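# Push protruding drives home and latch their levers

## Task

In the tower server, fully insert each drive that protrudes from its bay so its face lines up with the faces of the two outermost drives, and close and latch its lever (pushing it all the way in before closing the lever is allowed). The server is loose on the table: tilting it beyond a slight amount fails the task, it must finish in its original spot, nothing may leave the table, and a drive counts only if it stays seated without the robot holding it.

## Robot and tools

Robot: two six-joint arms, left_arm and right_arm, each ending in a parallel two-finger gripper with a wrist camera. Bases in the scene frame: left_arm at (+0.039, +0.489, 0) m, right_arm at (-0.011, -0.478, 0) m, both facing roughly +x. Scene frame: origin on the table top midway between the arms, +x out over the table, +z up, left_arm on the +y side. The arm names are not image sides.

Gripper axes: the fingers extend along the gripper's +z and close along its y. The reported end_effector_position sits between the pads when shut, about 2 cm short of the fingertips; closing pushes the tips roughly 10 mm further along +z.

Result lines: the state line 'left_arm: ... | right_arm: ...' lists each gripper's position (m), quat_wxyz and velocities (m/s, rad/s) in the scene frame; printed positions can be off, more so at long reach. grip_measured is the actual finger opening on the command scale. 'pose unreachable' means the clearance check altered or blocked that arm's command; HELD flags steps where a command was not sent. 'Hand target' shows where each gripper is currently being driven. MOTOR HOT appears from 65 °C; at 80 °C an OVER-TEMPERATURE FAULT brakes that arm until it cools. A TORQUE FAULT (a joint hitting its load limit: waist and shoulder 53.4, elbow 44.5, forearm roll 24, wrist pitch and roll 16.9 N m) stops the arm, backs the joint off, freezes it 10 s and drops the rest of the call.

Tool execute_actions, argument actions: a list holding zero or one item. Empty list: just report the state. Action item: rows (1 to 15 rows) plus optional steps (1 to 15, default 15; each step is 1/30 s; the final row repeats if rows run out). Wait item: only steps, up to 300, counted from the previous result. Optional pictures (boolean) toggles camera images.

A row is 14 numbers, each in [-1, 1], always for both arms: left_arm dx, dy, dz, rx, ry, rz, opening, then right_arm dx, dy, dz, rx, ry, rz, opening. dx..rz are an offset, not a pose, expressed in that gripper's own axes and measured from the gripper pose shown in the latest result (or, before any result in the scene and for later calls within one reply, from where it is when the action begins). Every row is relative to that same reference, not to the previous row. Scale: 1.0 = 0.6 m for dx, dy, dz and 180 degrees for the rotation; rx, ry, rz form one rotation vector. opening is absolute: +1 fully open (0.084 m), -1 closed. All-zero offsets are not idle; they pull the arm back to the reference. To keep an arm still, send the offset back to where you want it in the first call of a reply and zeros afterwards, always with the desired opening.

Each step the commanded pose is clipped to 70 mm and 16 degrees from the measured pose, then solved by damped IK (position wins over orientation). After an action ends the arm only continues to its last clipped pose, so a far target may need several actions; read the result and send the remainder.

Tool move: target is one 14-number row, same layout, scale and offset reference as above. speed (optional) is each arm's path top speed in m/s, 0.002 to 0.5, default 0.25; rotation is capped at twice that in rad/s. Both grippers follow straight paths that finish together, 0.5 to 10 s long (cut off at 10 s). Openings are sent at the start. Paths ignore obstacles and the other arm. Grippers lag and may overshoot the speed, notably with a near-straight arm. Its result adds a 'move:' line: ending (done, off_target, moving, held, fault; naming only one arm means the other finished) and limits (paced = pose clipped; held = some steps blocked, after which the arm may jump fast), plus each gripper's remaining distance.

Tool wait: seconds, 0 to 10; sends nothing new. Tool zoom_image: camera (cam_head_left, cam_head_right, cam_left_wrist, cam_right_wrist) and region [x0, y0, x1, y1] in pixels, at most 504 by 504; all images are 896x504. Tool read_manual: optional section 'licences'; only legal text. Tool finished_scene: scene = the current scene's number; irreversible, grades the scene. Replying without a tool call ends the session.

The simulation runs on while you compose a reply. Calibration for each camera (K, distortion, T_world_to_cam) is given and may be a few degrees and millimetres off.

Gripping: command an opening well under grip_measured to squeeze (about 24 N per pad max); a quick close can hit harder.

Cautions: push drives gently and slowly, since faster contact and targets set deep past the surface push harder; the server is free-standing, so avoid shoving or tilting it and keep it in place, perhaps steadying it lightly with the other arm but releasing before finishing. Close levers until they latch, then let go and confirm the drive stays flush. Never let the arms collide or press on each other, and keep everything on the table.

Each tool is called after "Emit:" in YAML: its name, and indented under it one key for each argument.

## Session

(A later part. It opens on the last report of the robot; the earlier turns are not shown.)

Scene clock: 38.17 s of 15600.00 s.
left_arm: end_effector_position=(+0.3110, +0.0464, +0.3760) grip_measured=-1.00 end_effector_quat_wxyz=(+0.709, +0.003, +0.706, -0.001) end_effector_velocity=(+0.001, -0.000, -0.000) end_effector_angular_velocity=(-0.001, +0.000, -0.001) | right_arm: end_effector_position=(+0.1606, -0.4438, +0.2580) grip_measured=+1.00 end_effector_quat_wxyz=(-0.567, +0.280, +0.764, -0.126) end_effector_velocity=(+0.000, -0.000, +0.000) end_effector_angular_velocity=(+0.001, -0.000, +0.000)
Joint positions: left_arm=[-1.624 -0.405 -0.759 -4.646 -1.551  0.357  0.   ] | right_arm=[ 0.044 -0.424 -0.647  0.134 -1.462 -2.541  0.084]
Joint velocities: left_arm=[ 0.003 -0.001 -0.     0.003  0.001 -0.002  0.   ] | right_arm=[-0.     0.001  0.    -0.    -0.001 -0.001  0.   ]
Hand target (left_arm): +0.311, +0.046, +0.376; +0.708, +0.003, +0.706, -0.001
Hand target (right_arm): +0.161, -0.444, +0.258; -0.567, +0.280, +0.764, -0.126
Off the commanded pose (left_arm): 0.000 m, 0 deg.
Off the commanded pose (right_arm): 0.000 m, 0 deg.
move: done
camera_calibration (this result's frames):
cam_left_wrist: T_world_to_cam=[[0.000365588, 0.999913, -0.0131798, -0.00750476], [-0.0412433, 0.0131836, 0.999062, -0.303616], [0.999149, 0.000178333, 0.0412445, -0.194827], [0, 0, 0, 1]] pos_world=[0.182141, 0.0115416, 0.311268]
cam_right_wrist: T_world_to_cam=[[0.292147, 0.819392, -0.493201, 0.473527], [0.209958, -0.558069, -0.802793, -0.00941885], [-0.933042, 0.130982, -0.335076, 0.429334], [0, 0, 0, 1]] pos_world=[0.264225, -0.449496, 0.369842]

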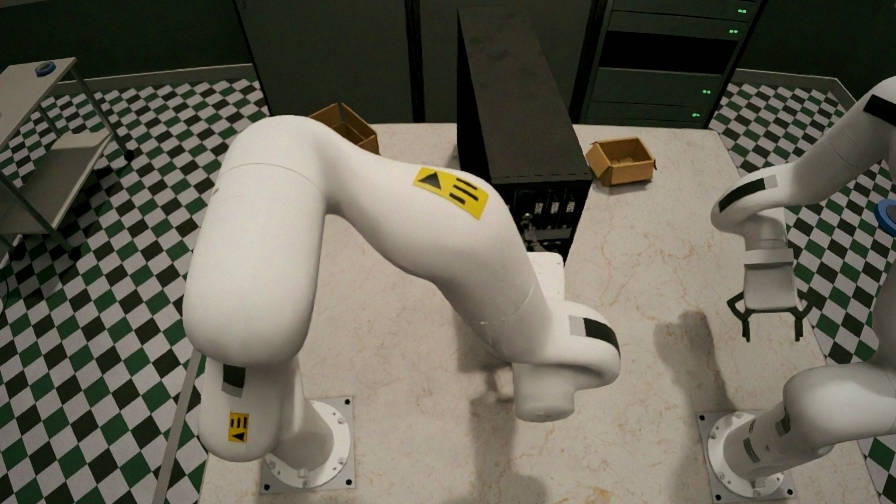

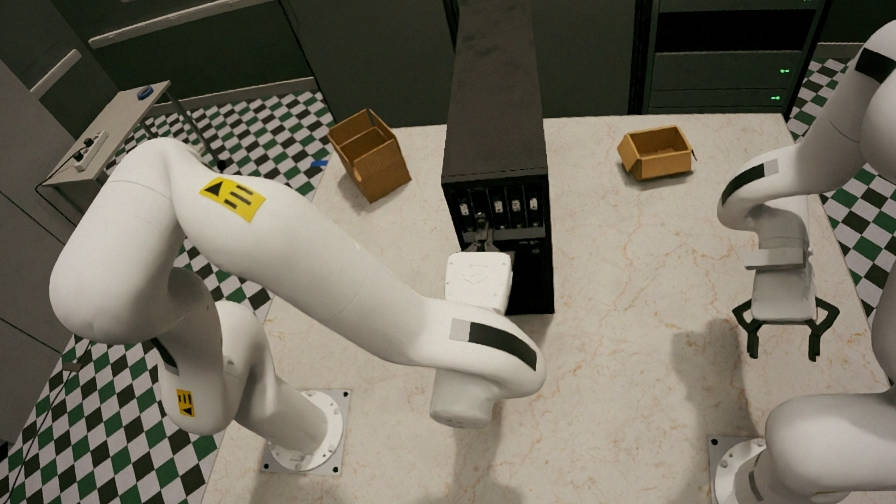

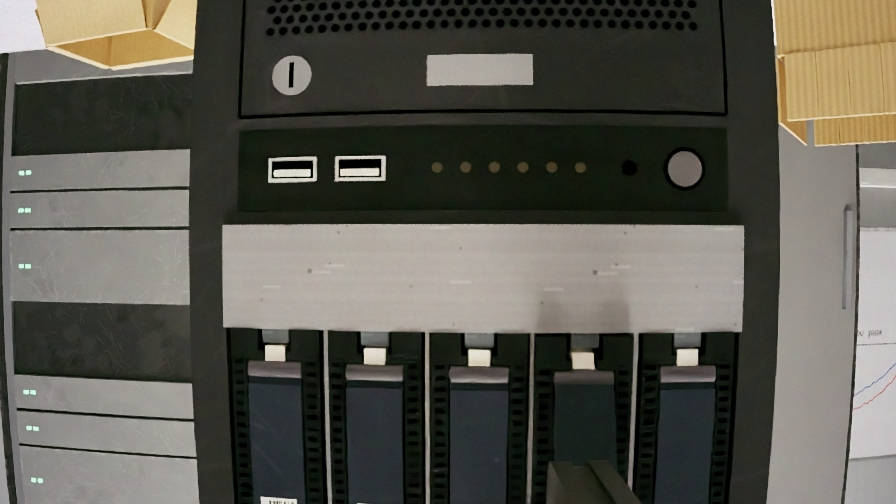

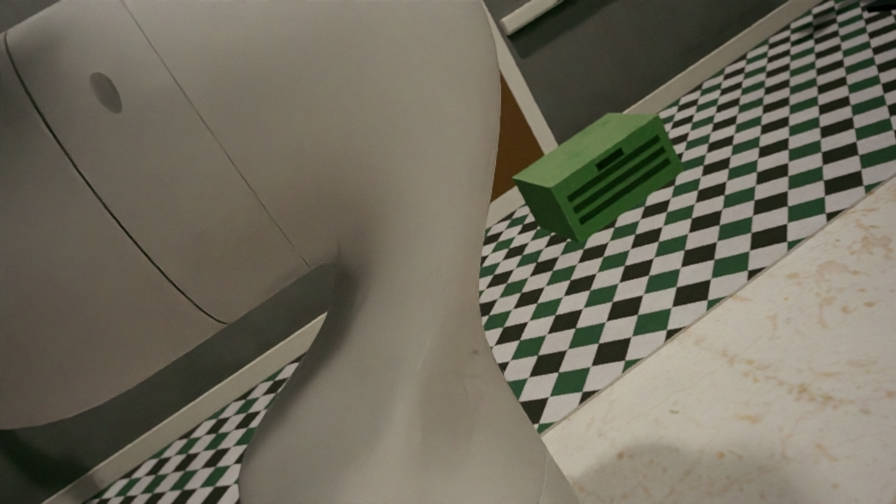

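Emit:
move:
  target: [-0.033, 0, 0.025, 0, 0, 0, -1, 0, 0, 0, 0, 0, 0, 1]
  speed: 0.02

Emit:
move:
  target: [-0.012, 0, 0.012, 0, 0, 0, -1, 0, 0, 0, 0, 0, 0, 1]
  speed: 0.01

Emit:
move:
  target: [0, 0, 0.008, 0, 0, 0, -1, 0, 0, 0, 0, 0, 0, 1]
  speed: 0.006

Scene clock: 40.60 s of 15600.00 s.
left_arm: end_effector_position=(+0.3259, +0.0463, +0.3958) grip_measured=-1.00 end_effector_quat_wxyz=(+0.709, +0.003, +0.706, -0.001) end_effector_velocity=(+0.001, -0.000, -0.000) end_effector_angular_velocity=(+0.001, +0.001, -0.001) | right_arm: end_effector_position=(+0.1606, -0.4438, +0.2580) grip_measured=+1.00 end_effector_quat_wxyz=(-0.567, +0.280, +0.764, -0.126) end_effector_velocity=(-0.000, -0.000, +0.000) end_effector_angular_velocity=(-0.000, +0.000, -0.000)
Joint positions: left_arm=[-1.59  -0.364 -0.765 -4.617 -1.535  0.403  0.   ] | right_arm=[ 0.044 -0.424 -0.647  0.134 -1.462 -2.541  0.084]
Joint velocities: left_arm=[0.001 0.    0.    0.002 0.002 0.001 0.   ] | right_arm=[-0. -0.  0. -0. -0.  0. -0.]
Hand target (left_arm): +0.326, +0.046, +0.396; +0.709, +0.003, +0.706, -0.001
Hand target (right_arm): +0.161, -0.444, +0.258; -0.567, +0.280, +0.764, -0.126
Off the commanded pose (left_arm): 0.000 m, 0 deg.
Off the commanded pose (right_arm): 0.000 m, 0 deg.
move: done
camera_calibration (this result's frames):
cam_left_wrist: T_world_to_cam=[[0.000336841, 0.999913, -0.0131486, -0.00713559], [-0.041314, 0.0131513, 0.99906, -0.322759], [0.999146, 0.000206699, 0.0413149, -0.210535], [0, 0, 0, 1]] pos_world=[0.197023, 0.0114232, 0.33106]
cam_right_wrist: T_world_to_cam=[[0.292147, 0.819392, -0.493201, 0.473527], [0.209958, -0.558069, -0.802793, -0.00941888], [-0.933042, 0.130982, -0.335076, 0.429334], [0, 0, 0, 1]] pos_world=[0.264225, -0.449496, 0.369842]

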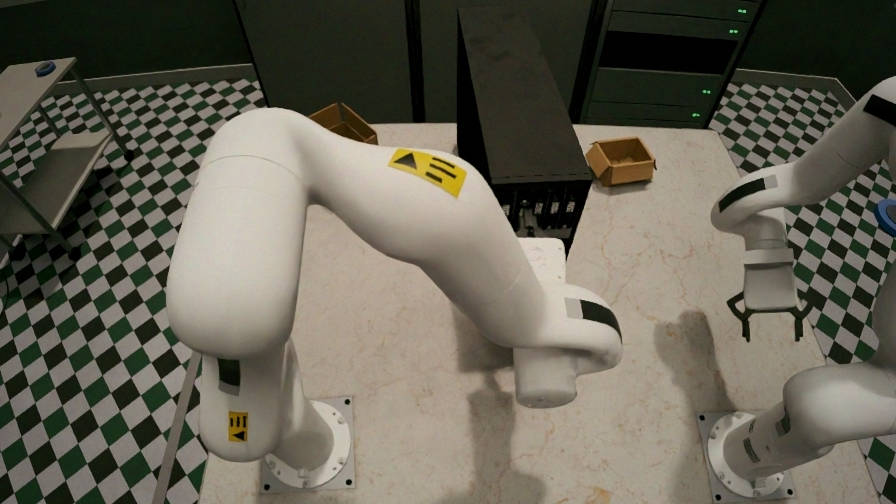

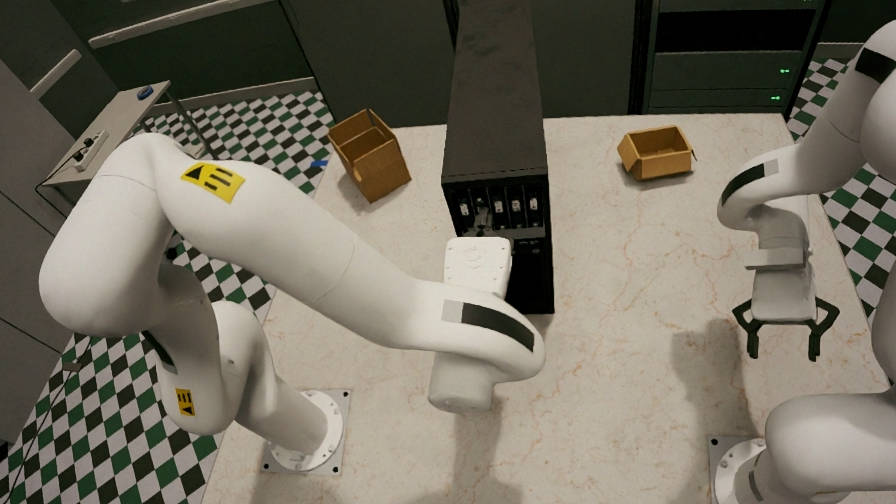

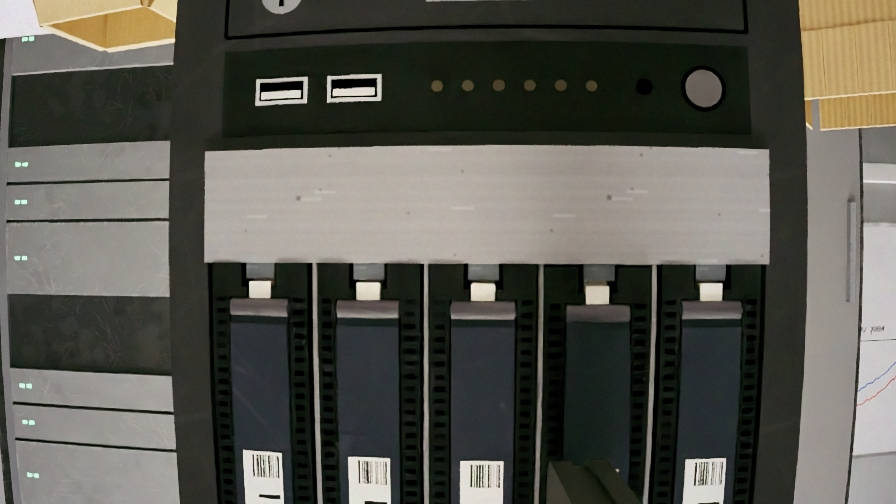

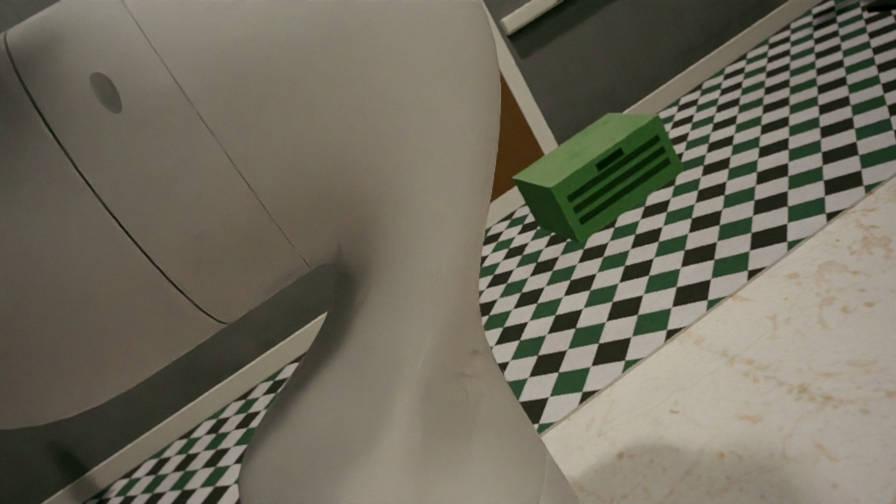

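Scene clock: 41.83 s of 15600.00 s.
left_arm: end_effector_position=(+0.3331, +0.0463, +0.4032) grip_measured=-1.00 end_effector_quat_wxyz=(+0.709, +0.003, +0.705, -0.001) end_effector_velocity=(+0.000, +0.000, -0.000) end_effector_angular_velocity=(+0.004, +0.001, -0.001) | right_arm: end_effector_position=(+0.1606, -0.4438, +0.2580) grip_measured=+1.00 end_effector_quat_wxyz=(-0.567, +0.280, +0.764, -0.126) end_effector_velocity=(-0.000, -0.000, +0.000) end_effector_angular_velocity=(+0.000, +0.001, +0.000)
Joint positions: left_arm=[-1.574 -0.35  -0.769 -4.603 -1.527  0.419  0.   ] | right_arm=[ 0.044 -0.424 -0.647  0.134 -1.462 -2.541  0.084]
Joint velocities: left_arm=[0.    0.001 0.001 0.001 0.001 0.003 0.   ] | right_arm=[ 0.     0.    -0.    -0.    -0.002  0.     0.   ]
Hand target (left_arm): +0.333, +0.046, +0.403; +0.709, +0.003, +0.706, -0.001
Hand target (right_arm): +0.161, -0.444, +0.258; -0.567, +0.280, +0.764, -0.126
Off the commanded pose (left_arm): 0.000 m, 0 deg.
Off the commanded pose (right_arm): 0.000 m, 0 deg.
move: done
camera_calibration (this result's frames):
cam_left_wrist: T_world_to_cam=[[0.0000566084, 0.99991, -0.0134142, -0.0068081], [-0.0418631, 0.0134048, 0.999033, -0.329687], [0.999123, 0.000505008, 0.0418601, -0.218245], [0, 0, 0, 1]] pos_world=[0.204253, 0.0113371, 0.338413]
cam_right_wrist: T_world_to_cam=[[0.292147, 0.819392, -0.493201, 0.473527], [0.209958, -0.558069, -0.802793, -0.00941891], [-0.933042, 0.130982, -0.335076, 0.429334], [0, 0, 0, 1]] pos_world=[0.264225, -0.449496, 0.369842]

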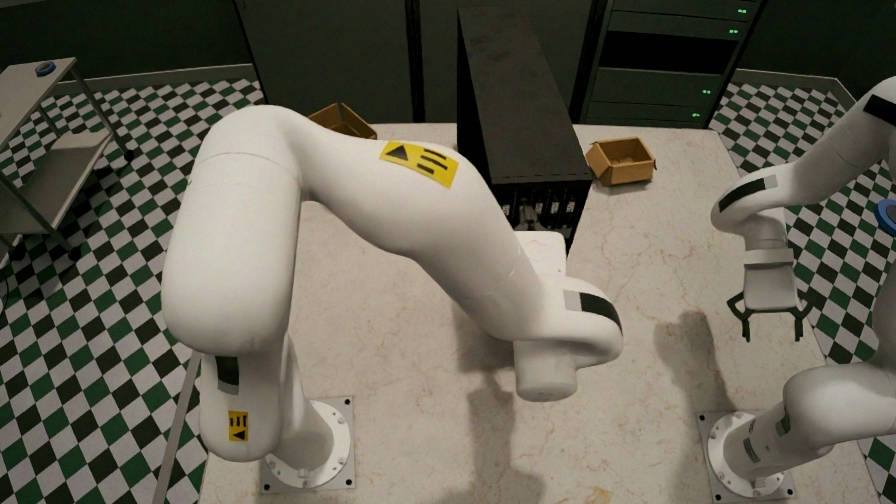

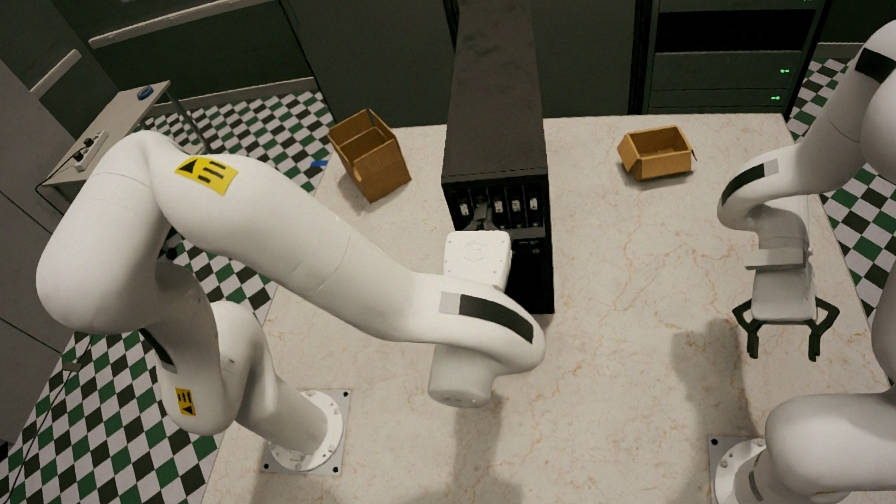

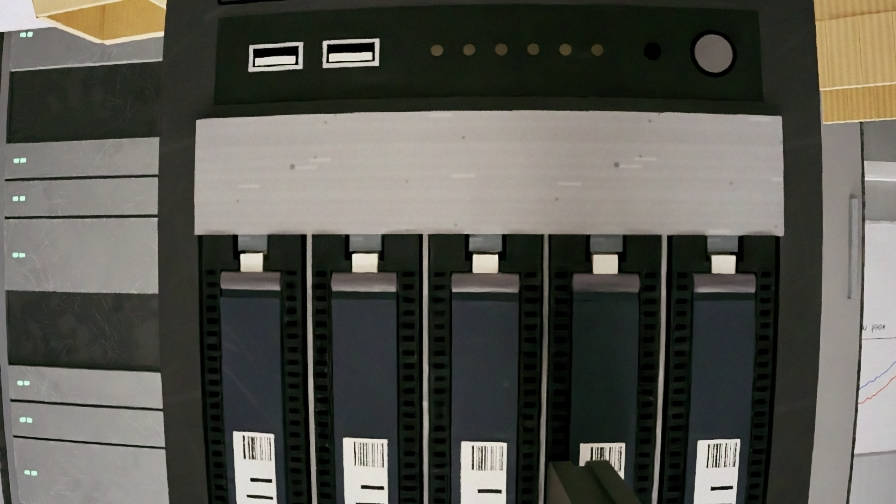

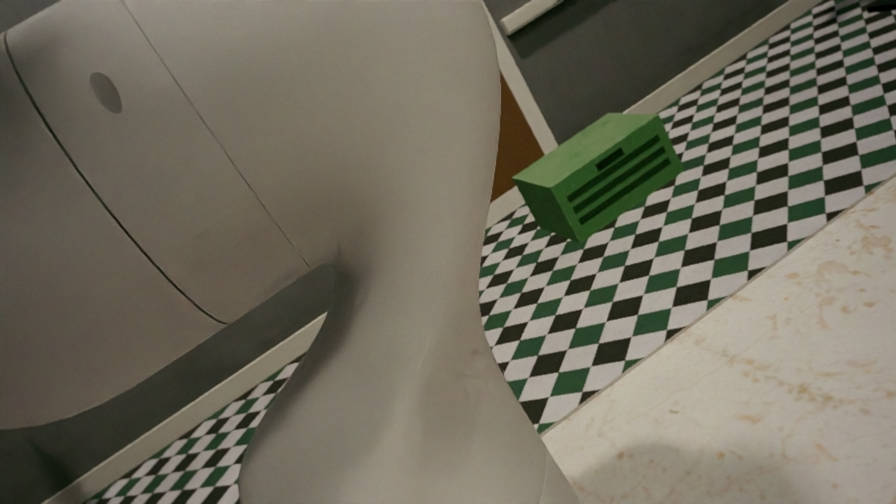

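Scene clock: 42.87 s of 15600.00 s.
left_arm: end_effector_position=(+0.3369, +0.0461, +0.4033) grip_measured=-1.00 end_effector_quat_wxyz=(+0.709, +0.004, +0.705, -0.001) end_effector_velocity=(+0.000, -0.001, +0.001) end_effector_angular_velocity=(-0.001, -0.000, -0.001) | right_arm: end_effector_position=(+0.1606, -0.4438, +0.2580) grip_measured=+1.00 end_effector_quat_wxyz=(-0.567, +0.280, +0.764, -0.126) end_effector_velocity=(-0.000, +0.000, -0.000) end_effector_angular_velocity=(-0.000, -0.000, +0.001)
Joint positions: left_arm=[-1.566 -0.351 -0.77  -4.593 -1.524  0.419  0.   ] | right_arm=[ 0.044 -0.424 -0.647  0.134 -1.462 -2.541  0.084]
Joint velocities: left_arm=[ 0.     0.    -0.001  0.001  0.001  0.001  0.   ] | right_arm=[ 0.001 -0.001  0.     0.     0.001  0.    -0.   ]
Hand target (left_arm): +0.338, +0.046, +0.403; +0.709, +0.003, +0.705, -0.001
Hand target (right_arm): +0.161, -0.444, +0.258; -0.567, +0.280, +0.764, -0.126
Off the commanded pose (left_arm): 0.001 m, 0 deg.
Off the commanded pose (right_arm): 0.000 m, 0 deg.
move: done
camera_calibration (this result's frames):
cam_left_wrist: T_world_to_cam=[[0.0013797, 0.999916, -0.0128907, -0.0072274], [-0.0425863, 0.0129377, 0.999009, -0.329292], [0.999092, -0.000829363, 0.0426006, -0.22228], [0, 0, 0, 1]] pos_world=[0.208065, 0.0113027, 0.338342]
cam_right_wrist: T_world_to_cam=[[0.292147, 0.819392, -0.493201, 0.473527], [0.209958, -0.558069, -0.802793, -0.0094188], [-0.933042, 0.130982, -0.335076, 0.429334], [0, 0, 0, 1]] pos_world=[0.264225, -0.449496, 0.369842]

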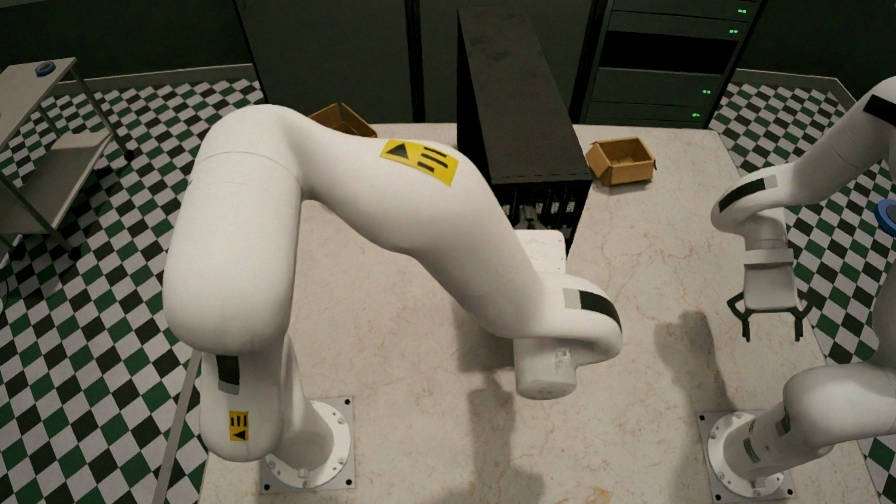

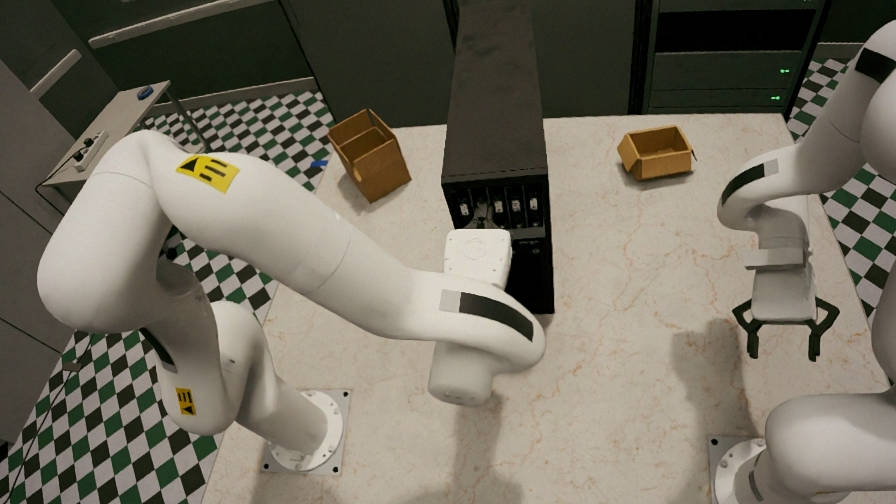

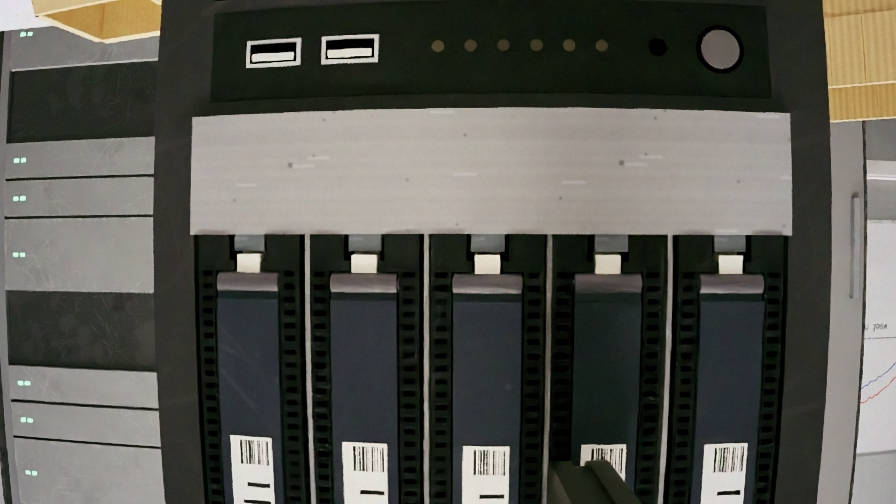

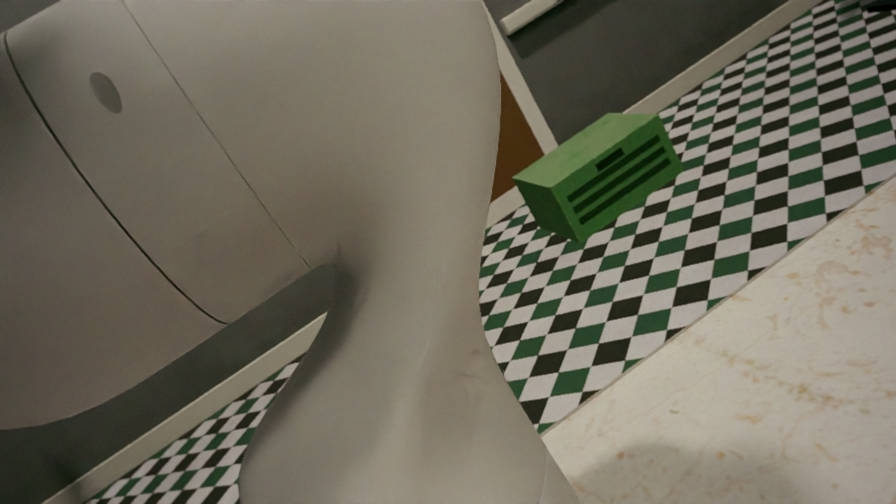

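The lever has reached its stop. I'll back off and check that it stays shut.

Emit:
move:
  target: [0, 0, -0.15, 0, 0, 0, -1, 0, 0, 0, 0, 0, 0, 1]
  speed: 0.1

Scene clock: 44.73 s of 15600.00 s.
left_arm: end_effector_position=(+0.2470, +0.0465, +0.4029) grip_measured=-1.00 end_effector_quat_wxyz=(+0.709, +0.004, +0.705, -0.001) end_effector_velocity=(-0.002, +0.000, +0.000) end_effector_angular_velocity=(-0.001, +0.000, +0.000) | right_arm: end_effector_position=(+0.1606, -0.4438, +0.2580) grip_measured=+1.00 end_effector_quat_wxyz=(-0.567, +0.280, +0.764, -0.126) end_effector_velocity=(-0.000, -0.000, +0.000) end_effector_angular_velocity=(-0.000, +0.002, -0.001)
Joint positions: left_arm=[-1.768 -0.348 -0.764 -4.779 -1.606  0.418  0.   ] | right_arm=[ 0.044 -0.424 -0.647  0.134 -1.462 -2.541  0.084]
Joint velocities: left_arm=[-0.004  0.001 -0.    -0.004 -0.001 -0.001  0.   ] | right_arm=[-0.    -0.     0.     0.    -0.002  0.001 -0.   ]
Hand target (left_arm): +0.247, +0.047, +0.403; +0.709, +0.004, +0.705, -0.001
Hand target (right_arm): +0.161, -0.444, +0.258; -0.567, +0.280, +0.764, -0.126
Off the commanded pose (left_arm): 0.000 m, 0 deg.
Off the commanded pose (right_arm): 0.000 m, 0 deg.
move: done
camera_calibration (this result's frames):
cam_left_wrist: T_world_to_cam=[[0.00131297, 0.999914, -0.0130239, -0.00750881], [-0.0430699, 0.0130684, 0.998987, -0.33265], [0.999071, -0.000750701, 0.0430834, -0.132675], [0, 0, 0, 1]] pos_world=[0.118234, 0.0117558, 0.337931]
cam_right_wrist: T_world_to_cam=[[0.292147, 0.819392, -0.493201, 0.473527], [0.209958, -0.558069, -0.802793, -0.00941876], [-0.933042, 0.130982, -0.335076, 0.429334], [0, 0, 0, 1]] pos_world=[0.264225, -0.449496, 0.369842]

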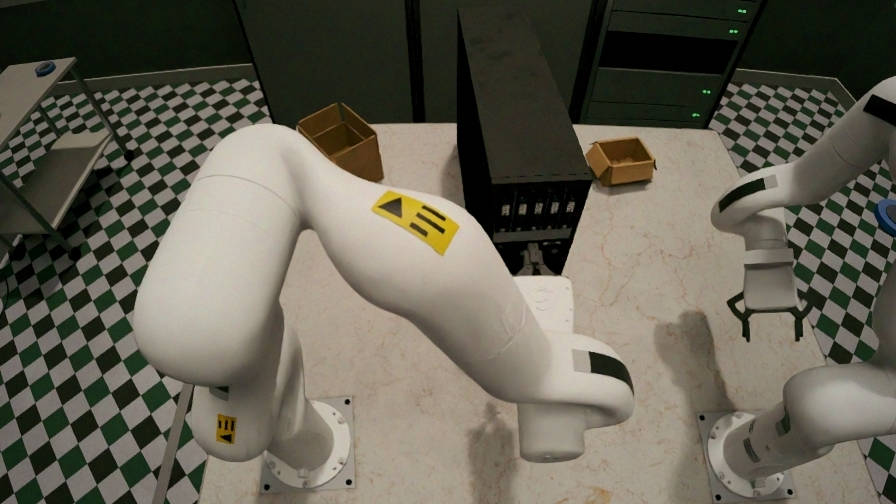

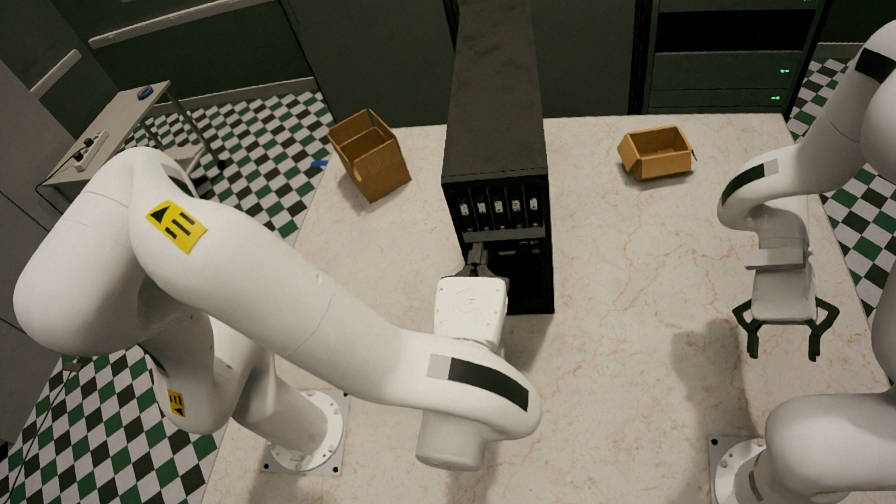

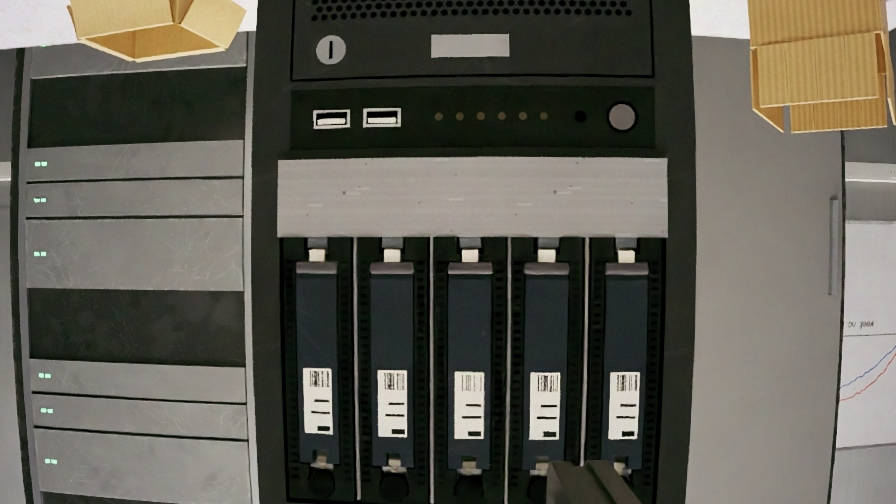

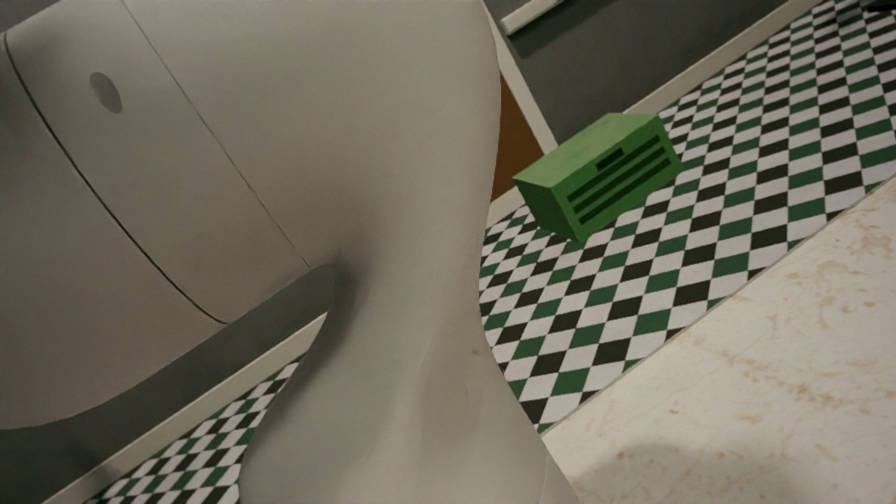

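All five drives look flush with the levers shut, and the server doesn't appear to have moved. I'll end scene 2.

Emit:
finished_scene:
  scene: 2

The scene is finished: the task was done.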